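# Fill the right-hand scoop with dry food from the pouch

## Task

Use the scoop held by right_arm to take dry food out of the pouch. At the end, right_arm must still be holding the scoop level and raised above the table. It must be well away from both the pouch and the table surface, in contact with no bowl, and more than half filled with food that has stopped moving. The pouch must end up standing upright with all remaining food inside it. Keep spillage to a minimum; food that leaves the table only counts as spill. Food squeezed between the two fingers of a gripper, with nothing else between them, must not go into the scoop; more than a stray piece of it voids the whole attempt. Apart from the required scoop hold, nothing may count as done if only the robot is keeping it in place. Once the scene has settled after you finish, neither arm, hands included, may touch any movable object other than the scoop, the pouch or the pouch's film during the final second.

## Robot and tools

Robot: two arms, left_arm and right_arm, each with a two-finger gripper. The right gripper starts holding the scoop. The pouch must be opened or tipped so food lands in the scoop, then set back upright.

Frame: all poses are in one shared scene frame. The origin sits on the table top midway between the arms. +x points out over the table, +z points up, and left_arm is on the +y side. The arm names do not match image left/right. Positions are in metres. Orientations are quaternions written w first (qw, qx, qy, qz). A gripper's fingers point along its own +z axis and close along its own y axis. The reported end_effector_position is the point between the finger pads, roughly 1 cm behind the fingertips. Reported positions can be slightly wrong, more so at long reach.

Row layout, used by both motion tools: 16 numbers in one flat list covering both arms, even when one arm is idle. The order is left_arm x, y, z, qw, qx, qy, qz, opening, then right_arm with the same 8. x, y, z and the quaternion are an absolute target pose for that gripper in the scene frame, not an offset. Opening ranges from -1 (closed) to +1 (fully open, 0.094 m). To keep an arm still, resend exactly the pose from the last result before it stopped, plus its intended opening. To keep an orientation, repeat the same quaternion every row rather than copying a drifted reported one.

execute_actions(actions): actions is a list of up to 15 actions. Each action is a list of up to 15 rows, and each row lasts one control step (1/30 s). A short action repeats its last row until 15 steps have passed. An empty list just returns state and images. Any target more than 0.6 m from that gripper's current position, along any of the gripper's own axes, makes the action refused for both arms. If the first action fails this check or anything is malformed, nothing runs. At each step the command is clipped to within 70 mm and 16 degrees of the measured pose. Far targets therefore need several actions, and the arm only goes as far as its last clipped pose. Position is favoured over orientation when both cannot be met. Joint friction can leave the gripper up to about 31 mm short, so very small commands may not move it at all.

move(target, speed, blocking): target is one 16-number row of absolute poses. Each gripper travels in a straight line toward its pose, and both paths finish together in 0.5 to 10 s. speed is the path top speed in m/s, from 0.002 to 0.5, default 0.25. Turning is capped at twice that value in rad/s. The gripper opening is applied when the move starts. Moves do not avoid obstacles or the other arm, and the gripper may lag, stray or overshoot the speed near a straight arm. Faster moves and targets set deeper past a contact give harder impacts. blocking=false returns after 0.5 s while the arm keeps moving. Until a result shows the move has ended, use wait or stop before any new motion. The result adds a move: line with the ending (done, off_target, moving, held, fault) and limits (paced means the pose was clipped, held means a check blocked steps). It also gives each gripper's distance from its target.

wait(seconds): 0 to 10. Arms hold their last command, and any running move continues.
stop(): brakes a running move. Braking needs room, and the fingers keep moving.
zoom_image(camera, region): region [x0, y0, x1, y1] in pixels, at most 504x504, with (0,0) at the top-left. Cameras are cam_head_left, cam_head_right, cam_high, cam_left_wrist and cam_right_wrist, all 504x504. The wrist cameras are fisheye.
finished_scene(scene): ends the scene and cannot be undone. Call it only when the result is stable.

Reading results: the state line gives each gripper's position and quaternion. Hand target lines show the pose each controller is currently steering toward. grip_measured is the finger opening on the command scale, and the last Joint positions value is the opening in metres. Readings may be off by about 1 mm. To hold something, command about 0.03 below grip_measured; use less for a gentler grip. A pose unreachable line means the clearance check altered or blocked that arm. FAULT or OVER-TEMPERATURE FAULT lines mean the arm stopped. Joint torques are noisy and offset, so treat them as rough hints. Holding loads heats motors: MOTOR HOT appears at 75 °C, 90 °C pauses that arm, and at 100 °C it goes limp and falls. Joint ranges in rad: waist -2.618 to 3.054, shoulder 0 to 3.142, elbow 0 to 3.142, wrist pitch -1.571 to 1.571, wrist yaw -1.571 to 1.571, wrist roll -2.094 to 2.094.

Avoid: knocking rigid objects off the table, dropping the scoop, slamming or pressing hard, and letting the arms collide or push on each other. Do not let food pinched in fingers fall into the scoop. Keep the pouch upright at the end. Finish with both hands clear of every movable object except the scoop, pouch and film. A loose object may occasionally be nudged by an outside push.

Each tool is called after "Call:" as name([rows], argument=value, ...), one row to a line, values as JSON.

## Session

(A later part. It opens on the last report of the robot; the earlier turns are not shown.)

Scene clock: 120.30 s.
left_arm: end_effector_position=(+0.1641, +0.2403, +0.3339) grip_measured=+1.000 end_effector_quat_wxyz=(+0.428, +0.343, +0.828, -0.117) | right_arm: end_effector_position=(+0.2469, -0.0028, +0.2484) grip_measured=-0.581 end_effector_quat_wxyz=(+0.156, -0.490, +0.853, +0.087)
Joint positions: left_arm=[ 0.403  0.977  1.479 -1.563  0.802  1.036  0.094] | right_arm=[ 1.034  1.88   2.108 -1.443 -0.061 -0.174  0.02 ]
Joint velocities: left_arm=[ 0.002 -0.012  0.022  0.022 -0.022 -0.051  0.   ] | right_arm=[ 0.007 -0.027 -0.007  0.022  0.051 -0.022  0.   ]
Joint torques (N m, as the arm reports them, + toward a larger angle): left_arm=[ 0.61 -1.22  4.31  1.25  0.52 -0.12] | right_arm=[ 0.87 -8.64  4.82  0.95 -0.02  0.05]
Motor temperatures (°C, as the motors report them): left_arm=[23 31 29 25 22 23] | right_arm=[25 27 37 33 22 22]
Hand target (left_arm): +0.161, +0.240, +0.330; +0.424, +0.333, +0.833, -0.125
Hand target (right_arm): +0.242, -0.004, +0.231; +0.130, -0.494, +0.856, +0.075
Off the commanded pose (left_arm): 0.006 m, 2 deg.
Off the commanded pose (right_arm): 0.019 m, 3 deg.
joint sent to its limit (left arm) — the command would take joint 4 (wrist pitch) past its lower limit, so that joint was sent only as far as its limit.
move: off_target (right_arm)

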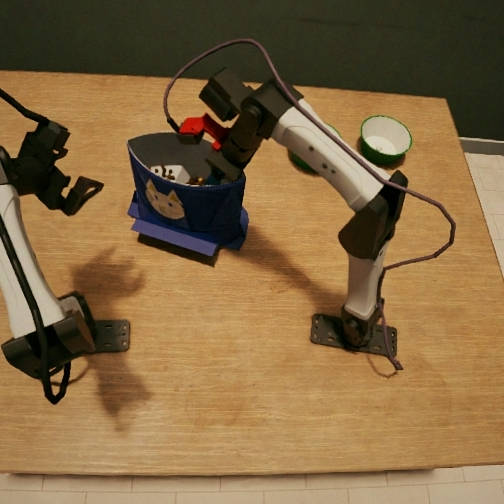

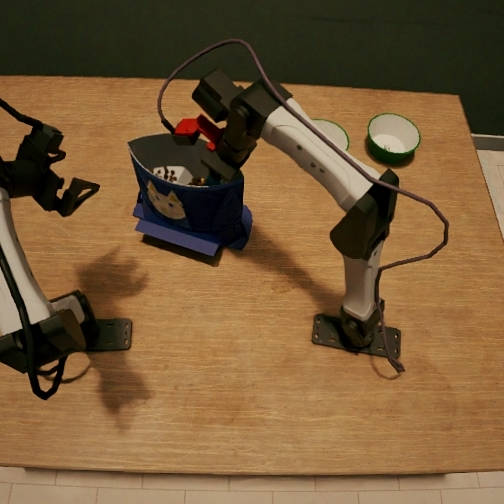

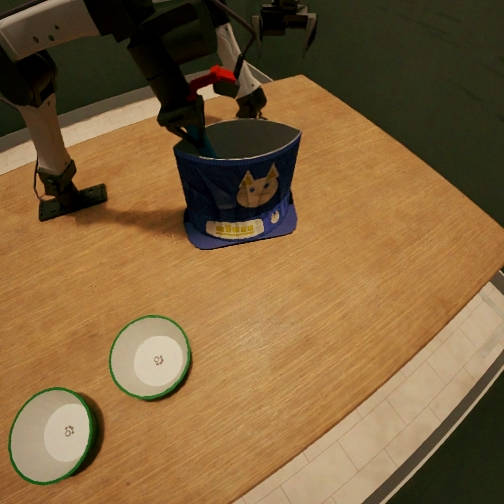

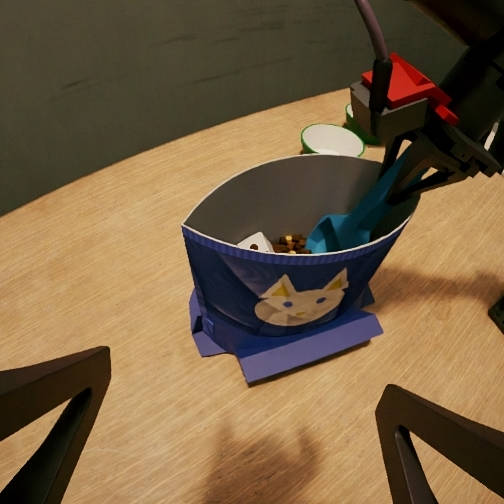

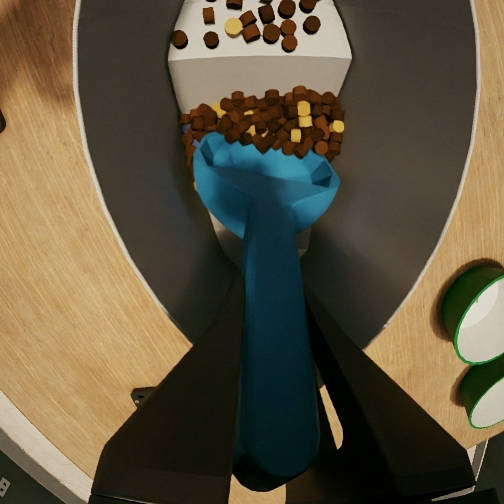

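Call:
move(target=[0.16,0.24,0.33,0.42,0.335,0.83,-0.13,1,0.24,-0.008,0.195,0.13,-0.494,0.856,0.075,-0.63], speed=0.03)

Call:
move(target=[0.16,0.24,0.33,0.42,0.335,0.83,-0.13,1,0.232,-0.022,0.18,0.224,-0.483,0.836,0.129,-0.63], speed=0.05)

Scene clock: 126.57 s.
left_arm: end_effector_position=(+0.1641, +0.2403, +0.3339) grip_measured=+1.000 end_effector_quat_wxyz=(+0.428, +0.343, +0.828, -0.116) | right_arm: end_effector_position=(+0.2487, -0.0003, +0.2402) grip_measured=-0.581 end_effector_quat_wxyz=(+0.196, -0.487, +0.845, +0.102)
Joint positions: left_arm=[ 0.403  0.977  1.479 -1.563  0.802  1.037  0.094] | right_arm=[ 1.034  1.775  1.901 -1.256 -0.062 -0.174  0.02 ]
Joint velocities: left_arm=[-0.012  0.017  0.007 -0.007 -0.022 -0.007  0.   ] | right_arm=[-0.022  0.012  0.012  0.022 -0.037 -0.007  0.   ]
Joint torques (N m, as the arm reports them, + toward a larger angle): left_arm=[ 0.57 -1.44  4.37  1.26  0.49 -0.09] | right_arm=[ 0.68 -5.46  2.46  0.86  0.02  0.03]
Motor temperatures (°C, as the motors report them): left_arm=[22 30 29 25 22 23] | right_arm=[25 28 36 33 22 22]
Hand target (left_arm): +0.161, +0.240, +0.330; +0.424, +0.333, +0.833, -0.125
Hand target (right_arm): +0.240, -0.009, +0.198; +0.130, -0.494, +0.856, +0.075
Off the commanded pose (left_arm): 0.006 m, 2 deg.
Off the commanded pose (right_arm): 0.047 m, 8 deg.
joint sent to its limit (left arm) — the command would take joint 4 (wrist pitch) past its lower limit, so that joint was sent only as far as its limit.
move: off_target (right_arm)

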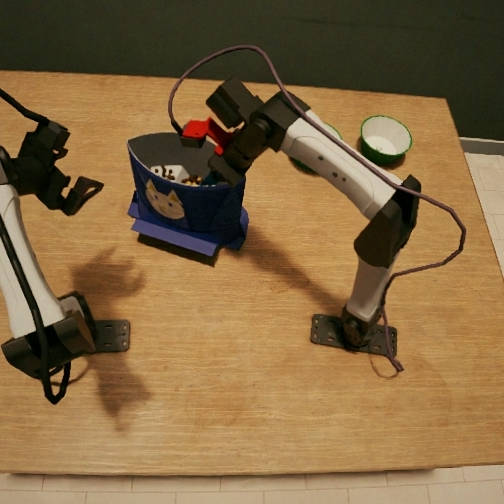

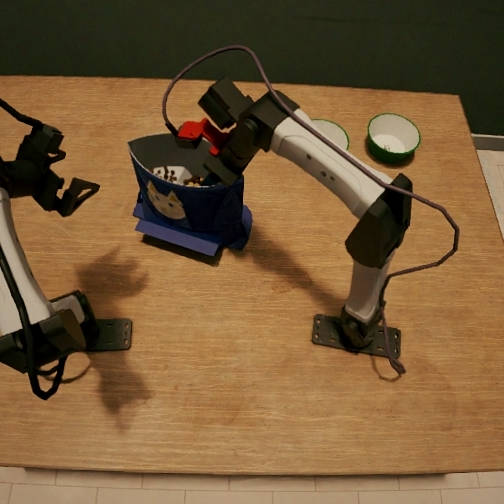

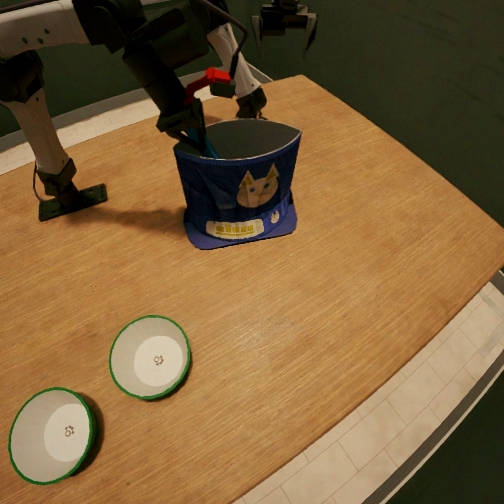

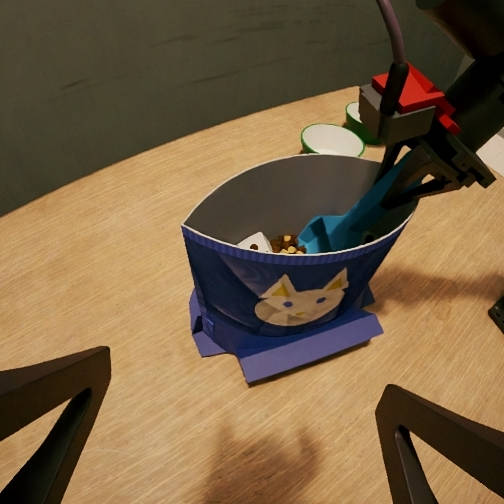

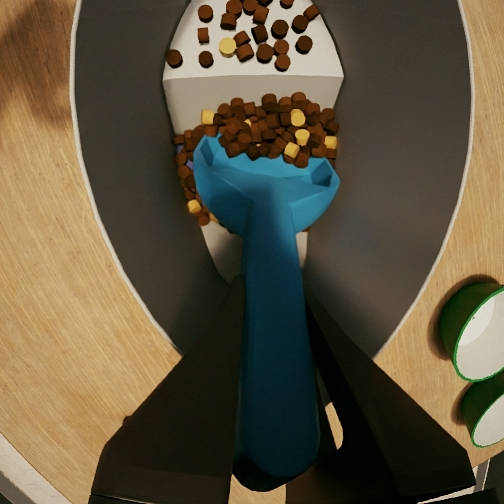

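Scene clock: 128.20 s.
left_arm: end_effector_position=(+0.1641, +0.2403, +0.3339) grip_measured=+1.000 end_effector_quat_wxyz=(+0.428, +0.343, +0.828, -0.116) | right_arm: end_effector_position=(+0.2370, -0.0133, +0.2301) grip_measured=-0.581 end_effector_quat_wxyz=(+0.289, -0.483, +0.815, +0.139)
Joint positions: left_arm=[ 0.403  0.977  1.479 -1.563  0.802  1.037  0.094] | right_arm=[ 1.027  1.497  1.452 -0.876 -0.081 -0.193  0.02 ]
Joint velocities: left_arm=[-0.022 -0.007 -0.007 -0.022  0.037 -0.066  0.   ] | right_arm=[-0.027  0.002  0.002 -0.095  0.022 -0.037  0.001]
Joint torques (N m, as the arm reports them, + toward a larger angle): left_arm=[ 0.56 -1.3   4.31  1.23  0.53 -0.12] | right_arm=[-0.99 -3.47  2.43  1.34 -0.36  0.11]
Motor temperatures (°C, as the motors report them): left_arm=[22 29 29 25 22 23] | right_arm=[25 28 35 33 22 22]
Hand target (left_arm): +0.161, +0.240, +0.330; +0.424, +0.333, +0.833, -0.125
Hand target (right_arm): +0.231, -0.023, +0.183; +0.224, -0.483, +0.837, +0.129
Off the commanded pose (left_arm): 0.006 m, 2 deg.
Off the commanded pose (right_arm): 0.051 m, 8 deg.
joint sent to its limit (left arm) — the command would take joint 4 (wrist pitch) past its lower limit, so that joint was sent only as far as its limit.
move: off_target (right_arm)

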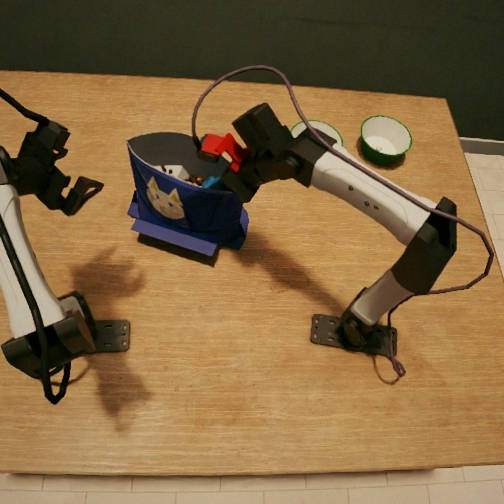

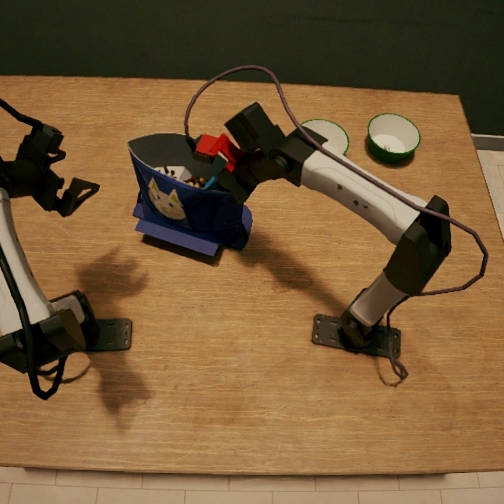

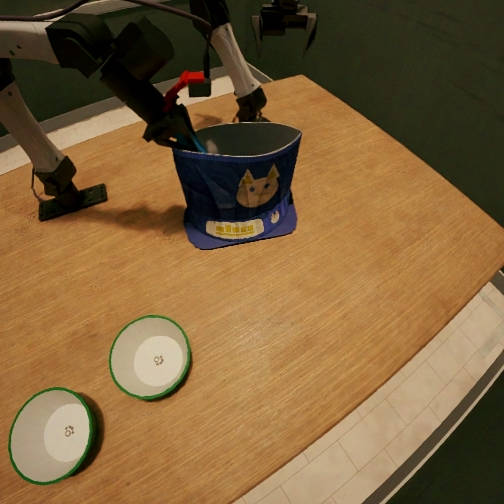

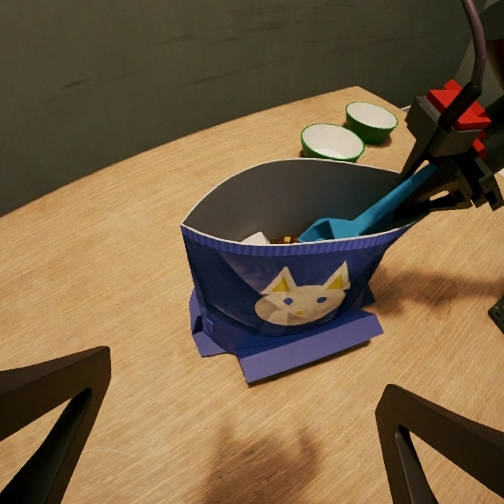

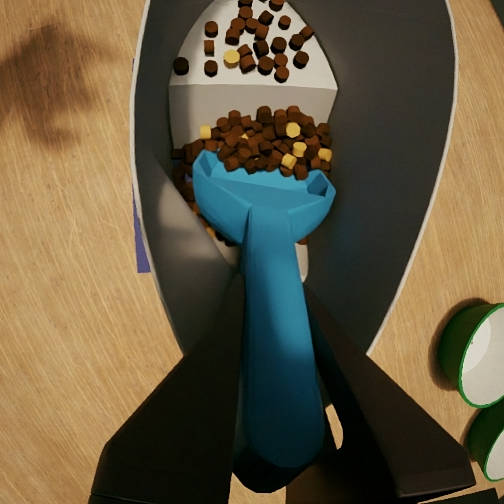

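Call:
move(target=[0.16,0.24,0.33,0.42,0.335,0.83,-0.13,1,0.228,-0.028,0.285,0.15,-0.49,0.854,0.086,-0.8], speed=0.06)

Call:
move(target=[0.16,0.24,0.33,0.42,0.335,0.83,-0.13,1,0.228,-0.028,0.24,0.113,-0.496,0.859,0.065,-0.8], speed=0.04)

Call:
move(target=[0.16,0.24,0.33,0.42,0.335,0.83,-0.13,1,0.242,-0.004,0.205,0.15,-0.49,0.854,0.086,-0.8], speed=0.04)

Scene clock: 141.33 s.
left_arm: end_effector_position=(+0.1641, +0.2403, +0.3339) grip_measured=+1.000 end_effector_quat_wxyz=(+0.428, +0.343, +0.828, -0.116) | right_arm: end_effector_position=(+0.2303, -0.0246, +0.2918) grip_measured=-0.581 end_effector_quat_wxyz=(+0.181, -0.488, +0.848, +0.098)
Joint positions: left_arm=[ 0.403  0.977  1.479 -1.563  0.802  1.037  0.094] | right_arm=[ 1.027  1.801  2.18  -1.54  -0.067 -0.18   0.02 ]
Joint velocities: left_arm=[-0.007 -0.002 -0.002  0.037 -0.022 -0.007  0.   ] | right_arm=[-0.002 -0.012  0.007 -0.037 -0.022 -0.022 -0.   ]
Joint torques (N m, as the arm reports them, + toward a larger angle): left_arm=[ 0.44 -1.31  4.37  1.23  0.54 -0.15] | right_arm=[-0.02 -7.4   8.3   0.71 -0.14  0.05]
Motor temperatures (°C, as the motors report them): left_arm=[22 27 29 26 22 23] | right_arm=[25 28 34 33 22 22]
Hand target (left_arm): +0.161, +0.240, +0.330; +0.424, +0.333, +0.833, -0.125
Hand target (right_arm): +0.227, -0.029, +0.284; +0.157, -0.488, +0.854, +0.090
Off the commanded pose (left_arm): 0.006 m, 2 deg.
Off the commanded pose (right_arm): 0.008 m, 4 deg.
joint sent to its limit (left arm) — the command would take joint 4 (wrist pitch) past its lower limit, so that joint was sent only as far as its limit.
joint sent to its limit (right arm) — the command would take joint 4 (wrist pitch) past its lower limit, so that joint was sent only as far as its limit.
move: off_target (right_arm)

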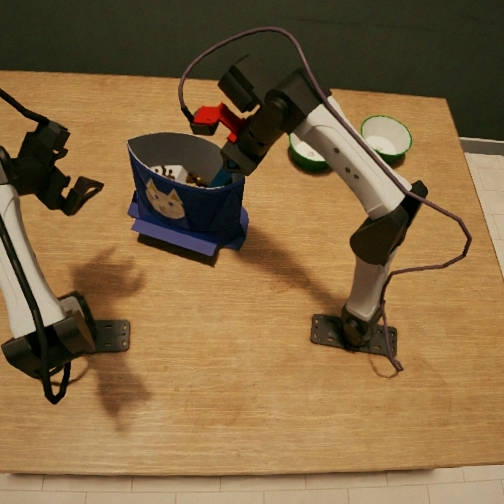

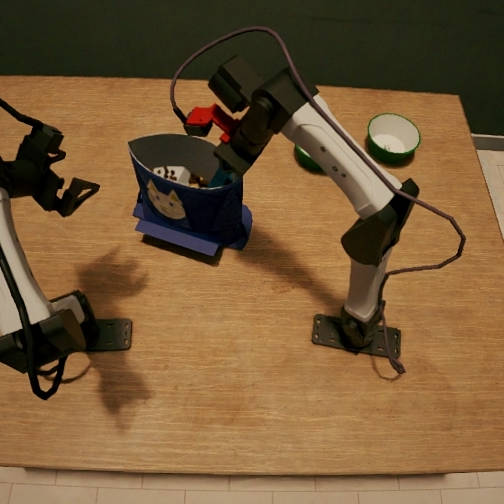

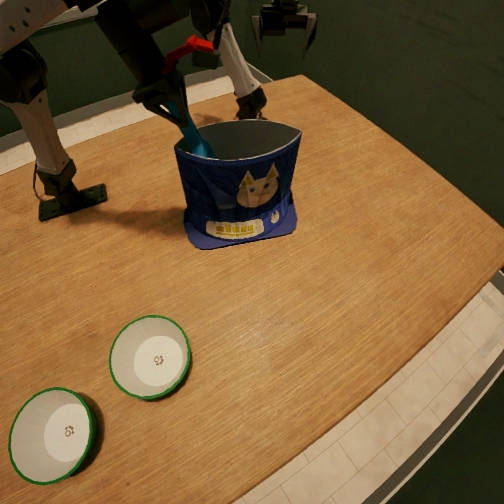

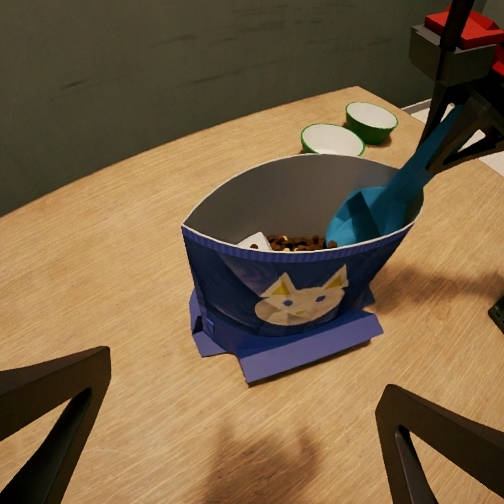

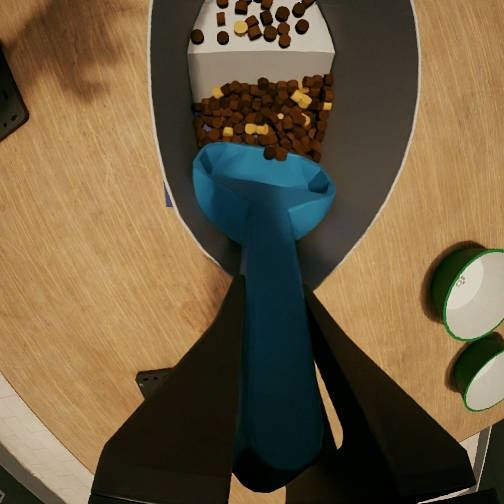

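Scene clock: 143.50 s.
left_arm: end_effector_position=(+0.1641, +0.2403, +0.3339) grip_measured=+1.000 end_effector_quat_wxyz=(+0.428, +0.343, +0.828, -0.116) | right_arm: end_effector_position=(+0.2372, -0.0205, +0.2626) grip_measured=-0.581 end_effector_quat_wxyz=(+0.160, -0.489, +0.854, +0.083)
Joint positions: left_arm=[ 0.403  0.977  1.479 -1.563  0.802  1.037  0.094] | right_arm=[ 1.027  1.818  2.088 -1.481 -0.053 -0.18   0.02 ]
Joint velocities: left_arm=[ 0.002 -0.017 -0.012 -0.007 -0.022 -0.007  0.   ] | right_arm=[ 0.002 -0.002  0.022 -0.051  0.022 -0.007 -0.001]
Joint torques (N m, as the arm reports them, + toward a larger angle): left_arm=[ 0.38 -1.36  4.29  1.24  0.52 -0.17] | right_arm=[ 0.52 -7.29  5.33  0.56 -0.03  0.  ]
Motor temperatures (°C, as the motors report them): left_arm=[22 27 29 26 22 23] | right_arm=[25 28 34 32 22 22]
Hand target (left_arm): +0.161, +0.240, +0.330; +0.424, +0.333, +0.833, -0.125
Hand target (right_arm): +0.229, -0.028, +0.242; +0.113, -0.495, +0.859, +0.065
Off the commanded pose (left_arm): 0.006 m, 2 deg.
Off the commanded pose (right_arm): 0.026 m, 6 deg.
joint sent to its limit (left arm) — the command would take joint 4 (wrist pitch) past its lower limit, so that joint was sent only as far as its limit.
move: off_target (right_arm)

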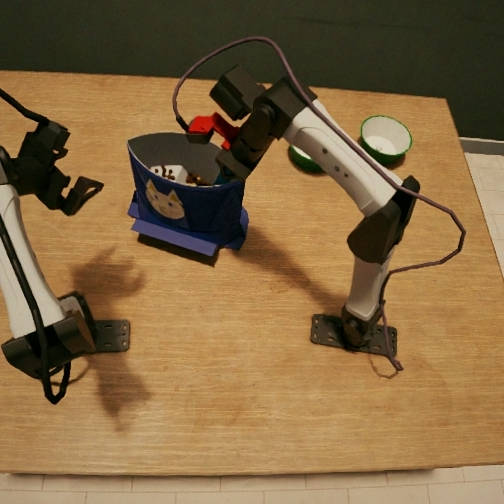

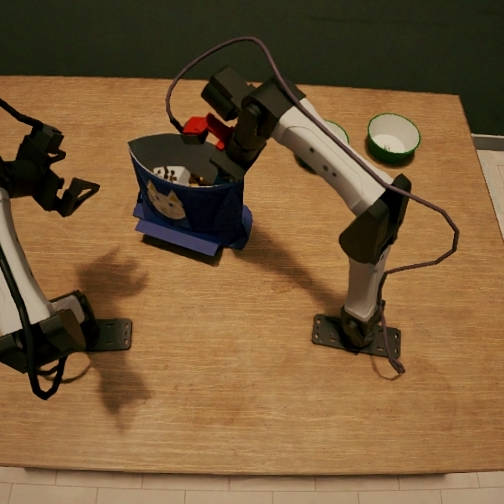

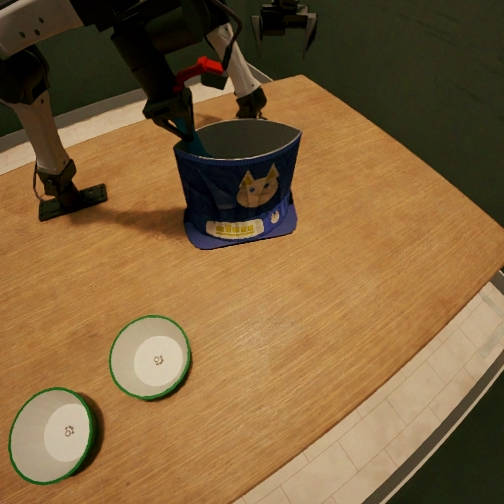

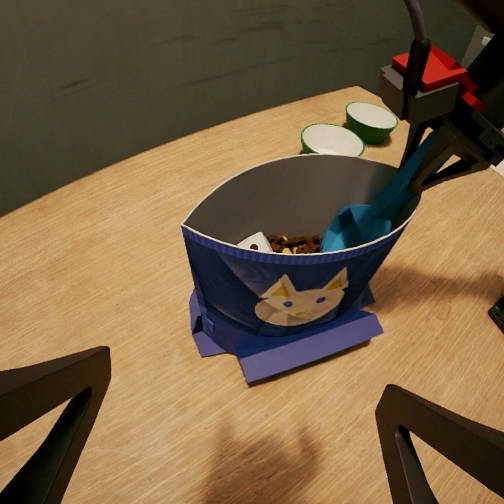

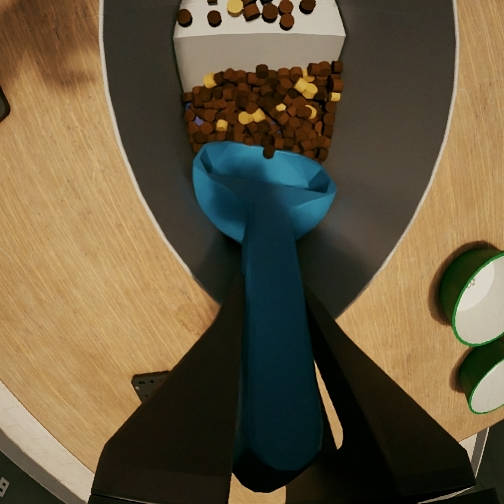

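Scene clock: 145.27 s.
left_arm: end_effector_position=(+0.1641, +0.2403, +0.3339) grip_measured=+1.000 end_effector_quat_wxyz=(+0.428, +0.343, +0.828, -0.116) | right_arm: end_effector_position=(+0.2543, +0.0014, +0.2431) grip_measured=-0.581 end_effector_quat_wxyz=(+0.208, -0.481, +0.845, +0.105)
Joint positions: left_arm=[ 0.403  0.977  1.479 -1.563  0.802  1.037  0.094] | right_arm=[ 1.027  1.771  1.896 -1.229 -0.061 -0.169  0.02 ]
Joint velocities: left_arm=[-0.027  0.012 -0.007 -0.007  0.022 -0.051  0.   ] | right_arm=[-0.002  0.002  0.017  0.007  0.037 -0.007 -0.001]
Joint torques (N m, as the arm reports them, + toward a larger angle): left_arm=[ 0.42 -1.28  4.32  1.24  0.51 -0.13] | right_arm=[ 1.13 -6.63  3.37  0.91 -0.07  0.01]
Motor temperatures (°C, as the motors report them): left_arm=[22 27 28 26 22 23] | right_arm=[25 28 34 32 22 22]
Hand target (left_arm): +0.161, +0.240, +0.330; +0.424, +0.333, +0.833, -0.125
Hand target (right_arm): +0.242, -0.004, +0.208; +0.150, -0.490, +0.854, +0.086
Off the commanded pose (left_arm): 0.006 m, 2 deg.
Off the commanded pose (right_arm): 0.040 m, 7 deg.
joint sent to its limit (left arm) — the command would take joint 4 (wrist pitch) past its lower limit, so that joint was sent only as far as its limit.
move: off_target (right_arm)

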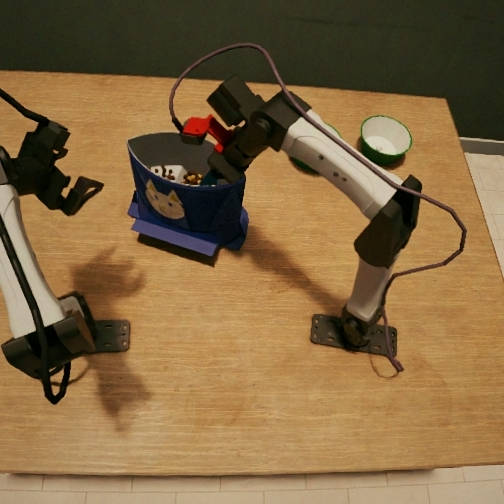

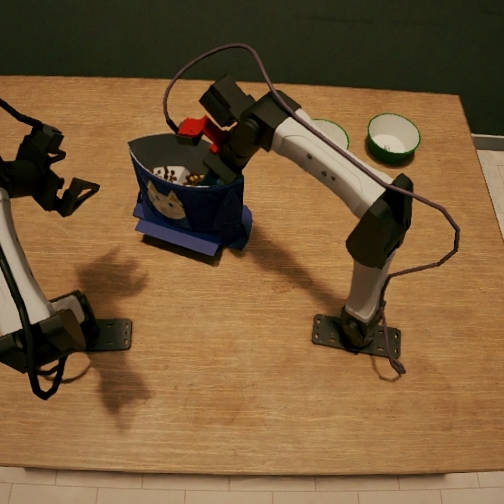

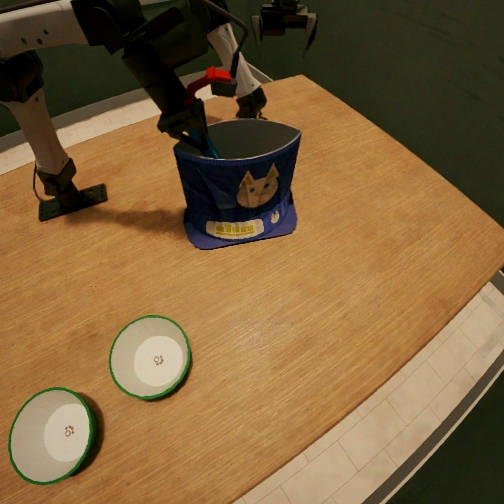

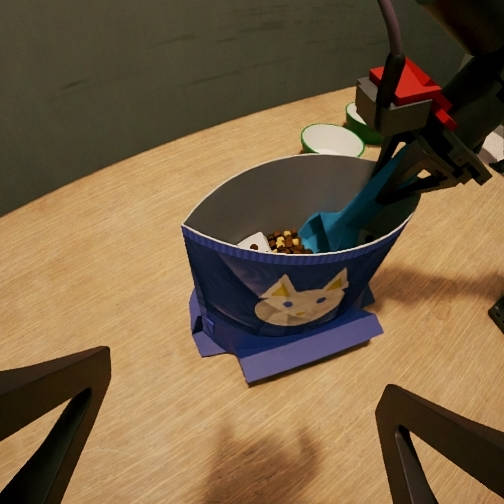

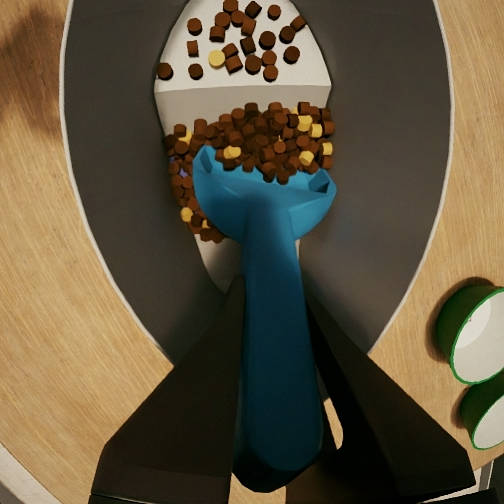

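Pit is likely shallow; sweep forward up the far slope by rotating.

Call:
move(target=[0.16,0.24,0.33,0.42,0.335,0.83,-0.13,1,0.248,0.012,0.222,0.3,-0.47,0.81,0.17,-0.8], speed=0.05)

Call:
move(target=[0.16,0.24,0.33,0.42,0.335,0.83,-0.13,1,0.245,0.005,0.215,0.433,-0.433,0.75,0.25,-0.8], speed=0.06)

Scene clock: 152.80 s.
left_arm: end_effector_position=(+0.1641, +0.2403, +0.3339) grip_measured=+1.000 end_effector_quat_wxyz=(+0.428, +0.343, +0.828, -0.116) | right_arm: end_effector_position=(+0.2437, -0.0078, +0.2357) grip_measured=-0.581 end_effector_quat_wxyz=(+0.294, -0.470, +0.820, +0.141)
Joint positions: left_arm=[ 0.403  0.977  1.479 -1.563  0.802  1.037  0.094] | right_arm=[ 1.027  1.524  1.492 -0.879 -0.072 -0.166  0.02 ]
Joint velocities: left_arm=[ 0.002 -0.002 -0.012 -0.066  0.007 -0.095  0.   ] | right_arm=[ 0.017  0.002  0.007  0.066 -0.022  0.037 -0.   ]
Joint torques (N m, as the arm reports them, + toward a larger angle): left_arm=[ 0.56 -1.35  4.35  1.31  0.5  -0.15] | right_arm=[ 0.37 -5.14  4.96  2.52 -0.65  0.09]
Motor temperatures (°C, as the motors report them): left_arm=[22 26 28 26 22 23] | right_arm=[25 29 33 33 22 22]
Hand target (left_arm): +0.161, +0.240, +0.330; +0.424, +0.333, +0.833, -0.125
Hand target (right_arm): +0.247, +0.011, +0.223; +0.299, -0.473, +0.812, +0.168
Off the commanded pose (left_arm): 0.006 m, 2 deg.
Off the commanded pose (right_arm): 0.024 m, 4 deg.
joint sent to its limit (left arm) — the command would take joint 4 (wrist pitch) past its lower limit, so that joint was sent only as far as its limit.
move: off_target (right_arm)

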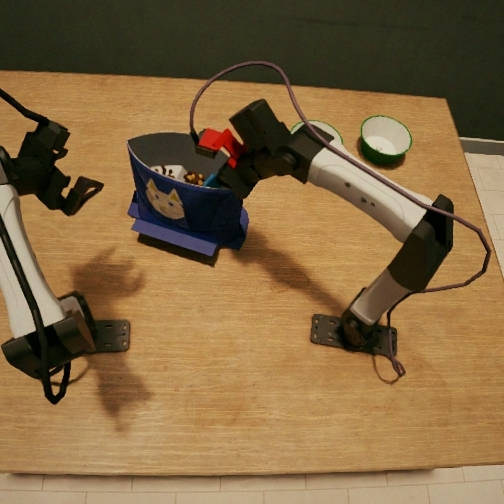

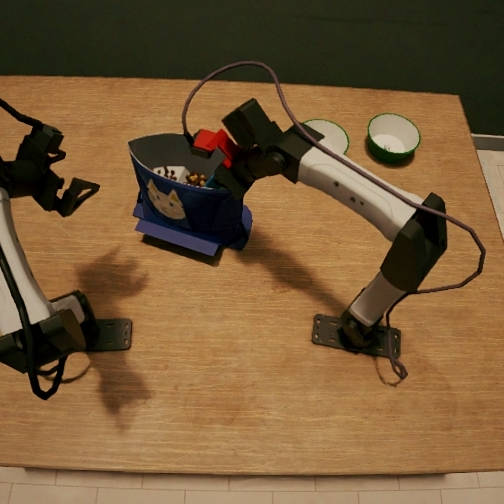

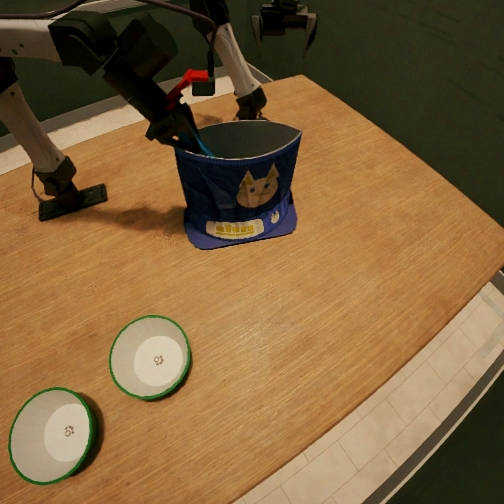

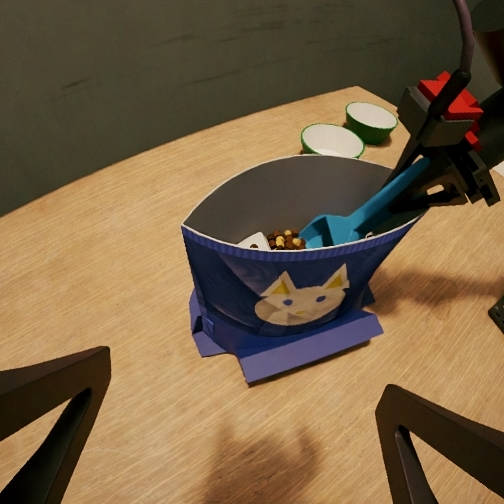

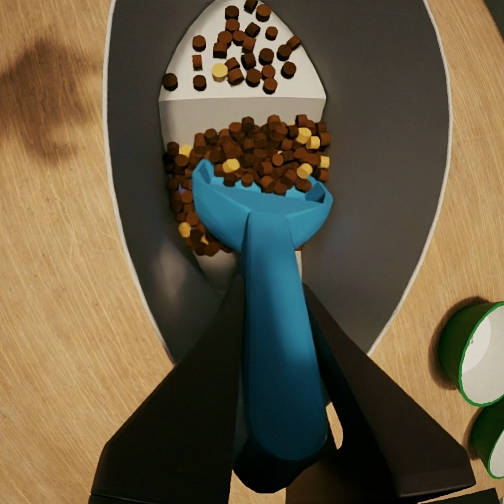

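Scene clock: 156.37 s.
left_arm: end_effector_position=(+0.1641, +0.2403, +0.3339) grip_measured=+1.000 end_effector_quat_wxyz=(+0.428, +0.343, +0.828, -0.116) | right_arm: end_effector_position=(+0.2506, +0.0035, +0.2504) grip_measured=-0.581 end_effector_quat_wxyz=(+0.474, -0.431, +0.730, +0.239)
Joint positions: left_arm=[ 0.403  0.977  1.479 -1.563  0.802  1.037  0.094] | right_arm=[ 0.995  1.29   1.014 -0.183 -0.163 -0.146  0.02 ]
Joint velocities: left_arm=[-0.007 -0.017 -0.002  0.007 -0.007  0.037  0.   ] | right_arm=[-0.002 -0.022 -0.022  0.007 -0.037 -0.037  0.   ]
Joint torques (N m, as the arm reports them, + toward a larger angle): left_arm=[ 0.29 -1.34  4.48  1.25  0.53 -0.12] | right_arm=[-0.09 -3.33  5.2   1.97 -0.49  0.26]
Motor temperatures (°C, as the motors report them): left_arm=[22 26 28 26 22 23] | right_arm=[25 29 33 34 22 22]
Hand target (left_arm): +0.161, +0.240, +0.330; +0.424, +0.333, +0.833, -0.125
Hand target (right_arm): +0.245, +0.004, +0.216; +0.433, -0.435, +0.749, +0.248
Off the commanded pose (left_arm): 0.006 m, 2 deg.
Off the commanded pose (right_arm): 0.036 m, 5 deg.
joint sent to its limit (left arm) — the command would take joint 4 (wrist pitch) past its lower limit, so that joint was sent only as far as its limit.
move: off_target (right_arm)

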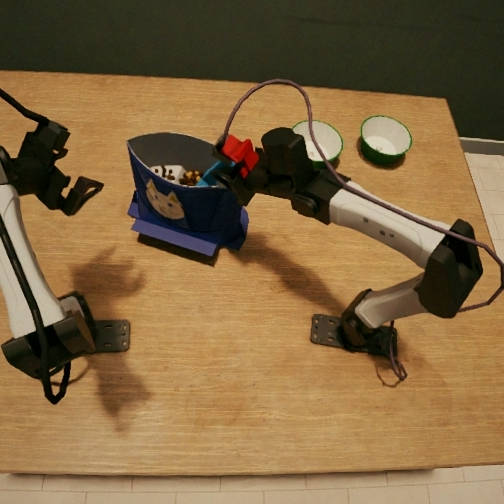

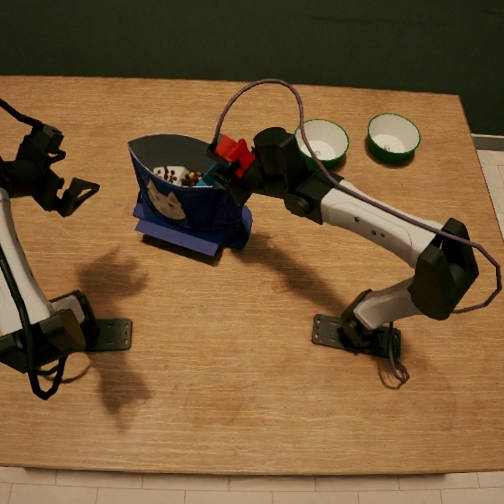

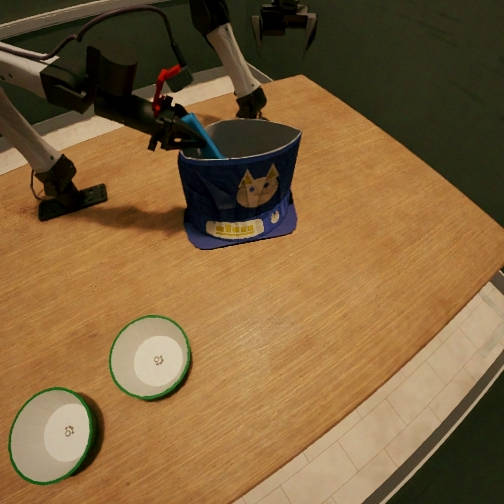

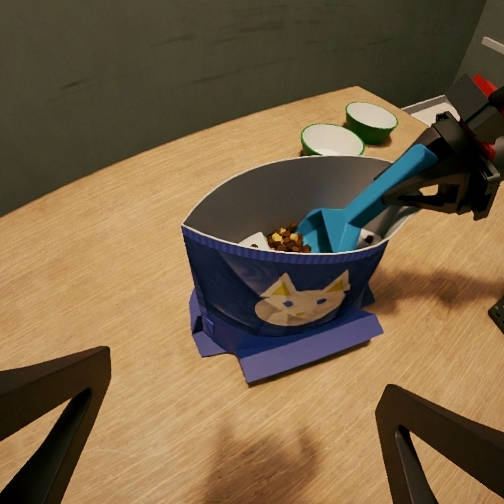

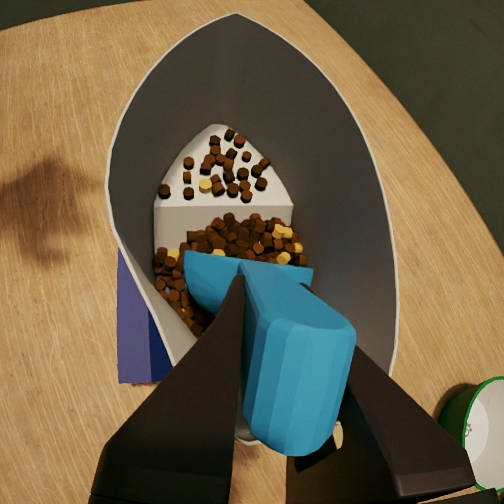

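Call:
move(target=[0.16,0.24,0.33,0.42,0.335,0.83,-0.13,1,0.25,0.003,0.215,0.113,-0.496,0.859,0.065,-0.6], speed=0.1)

Scene clock: 166.70 s.
left_arm: end_effector_position=(+0.1641, +0.2403, +0.3339) grip_measured=+1.000 end_effector_quat_wxyz=(+0.428, +0.343, +0.828, -0.116) | right_arm: end_effector_position=(+0.2739, +0.0364, +0.2584) grip_measured=-0.581 end_effector_quat_wxyz=(+0.222, -0.486, +0.836, +0.126)
Joint positions: left_arm=[ 0.403  0.977  1.479 -1.563  0.802  1.037  0.094] | right_arm=[ 1.034  1.928  2.146 -1.279 -0.091 -0.171  0.02 ]
Joint velocities: left_arm=[-0.007 -0.007 -0.012  0.022 -0.081  0.007  0.   ] | right_arm=[-0.002  0.017  0.046 -0.037 -0.007  0.007  0.001]
Joint torques (N m, as the arm reports them, + toward a larger angle): left_arm=[ 0.54 -1.18  4.36  1.25  0.5  -0.12] | right_arm=[ 0.52 -7.86  7.15 -0.51  0.34  0.05]
Motor temperatures (°C, as the motors report them): left_arm=[22 26 28 26 22 23] | right_arm=[25 29 33 34 22 22]
Hand target (left_arm): +0.161, +0.240, +0.330; +0.424, +0.333, +0.833, -0.125
Hand target (right_arm): +0.251, +0.004, +0.222; +0.118, -0.493, +0.859, +0.072
Off the commanded pose (left_arm): 0.006 m, 2 deg.
Off the commanded pose (right_arm): 0.060 m, 15 deg.
joint sent to its limit (left arm) — the command would take joint 4 (wrist pitch) past its lower limit, so that joint was sent only as far as its limit.
move: off_target (right_arm)

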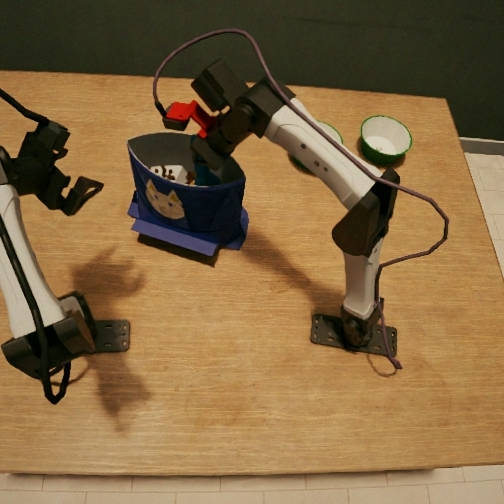

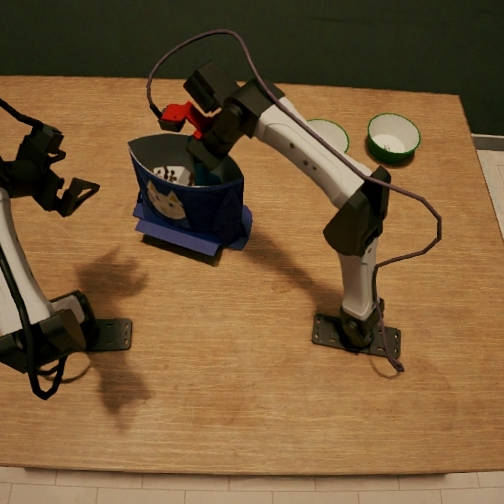

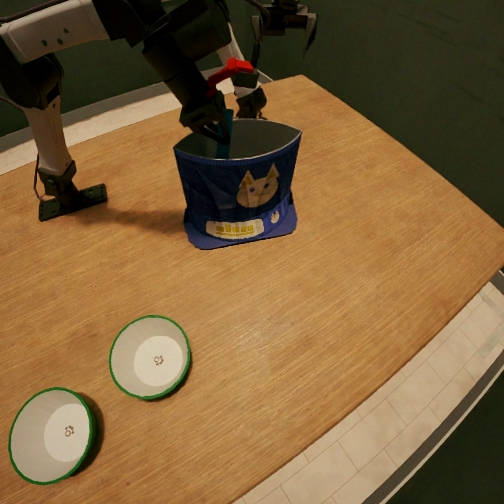

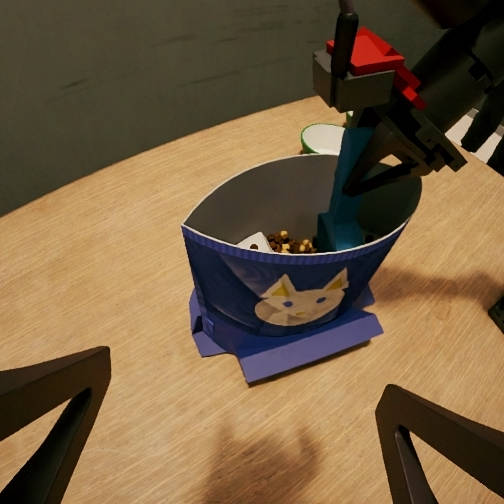

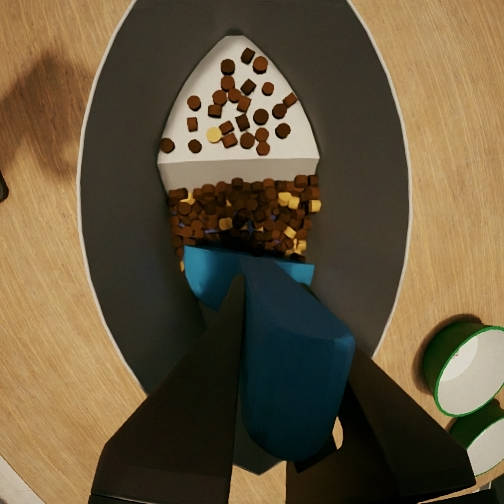

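Lighter grip, pull the hand back so the scoop pivots on the ramp.

Call:
move(target=[0.16,0.24,0.33,0.42,0.335,0.83,-0.13,1,0.22,-0.045,0.225,0.19,-0.487,0.845,0.11,-0.586], speed=0.04)

Scene clock: 175.13 s.
left_arm: end_effector_position=(+0.1641, +0.2403, +0.3339) grip_measured=+1.000 end_effector_quat_wxyz=(+0.428, +0.343, +0.828, -0.116) | right_arm: end_effector_position=(+0.2390, -0.0068, +0.2634) grip_measured=-0.575 end_effector_quat_wxyz=(+0.276, -0.484, +0.817, +0.151)
Joint positions: left_arm=[ 0.403  0.977  1.479 -1.563  0.802  1.037  0.094] | right_arm=[ 1.019  1.572  1.669 -1.038 -0.114 -0.19   0.02 ]
Joint velocities: left_arm=[-0.002 -0.012 -0.002  0.007  0.007 -0.051  0.   ] | right_arm=[-0.012 -0.012 -0.027  0.037 -0.022 -0.022  0.   ]
Joint torques (N m, as the arm reports them, + toward a larger angle): left_arm=[ 0.55 -1.08  4.36  1.22  0.52 -0.12] | right_arm=[-1.18 -8.2   4.64  0.03  0.12 -0.03]
Motor temperatures (°C, as the motors report them): left_arm=[22 25 28 26 22 23] | right_arm=[25 30 33 33 22 22]
Hand target (left_arm): +0.161, +0.240, +0.330; +0.424, +0.333, +0.833, -0.125
Hand target (right_arm): +0.220, -0.041, +0.230; +0.192, -0.487, +0.845, +0.112
Off the commanded pose (left_arm): 0.006 m, 2 deg.
Off the commanded pose (right_arm): 0.057 m, 11 deg.
joint sent to its limit (left arm) — the command would take joint 4 (wrist pitch) past its lower limit, so that joint was sent only as far as its limit.
move: off_target (right_arm)

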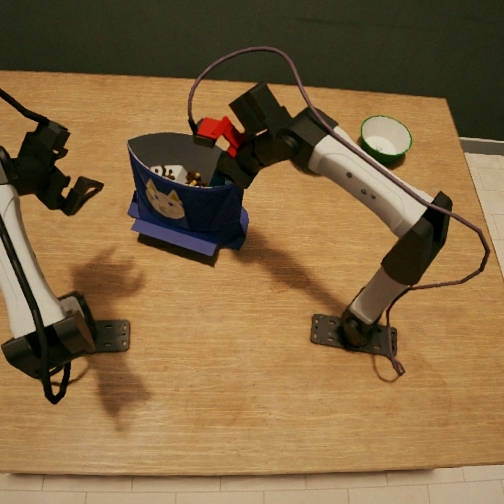

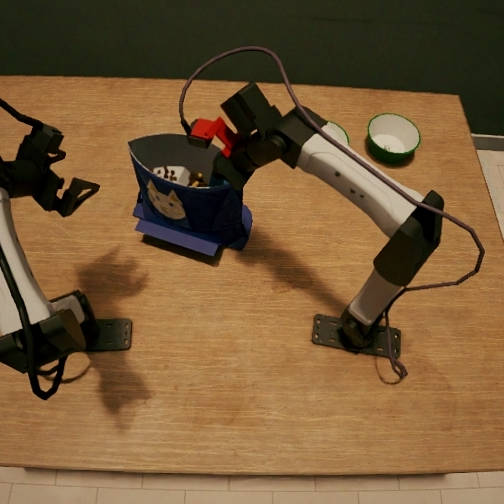

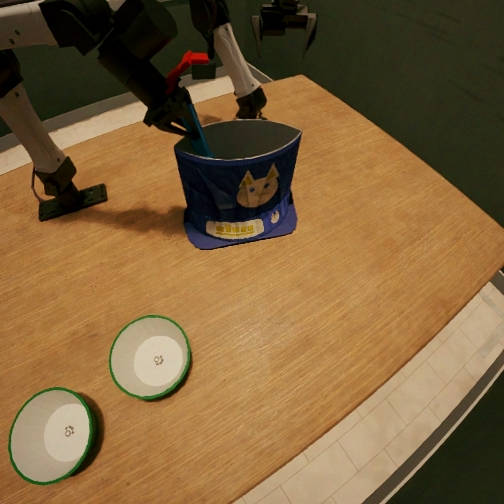

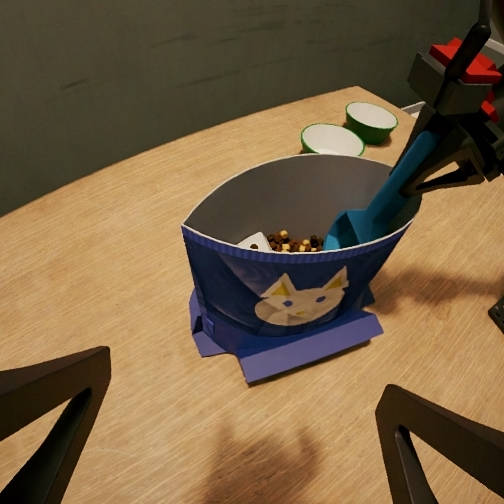

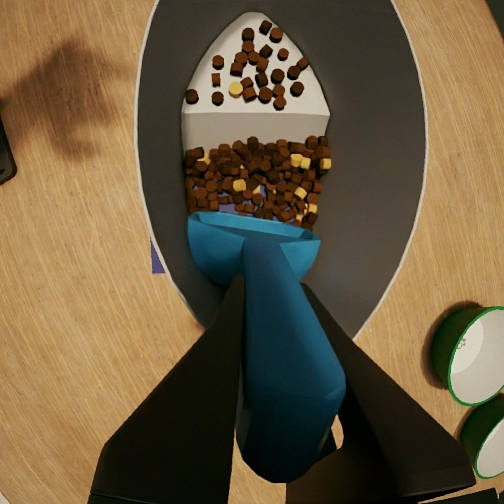

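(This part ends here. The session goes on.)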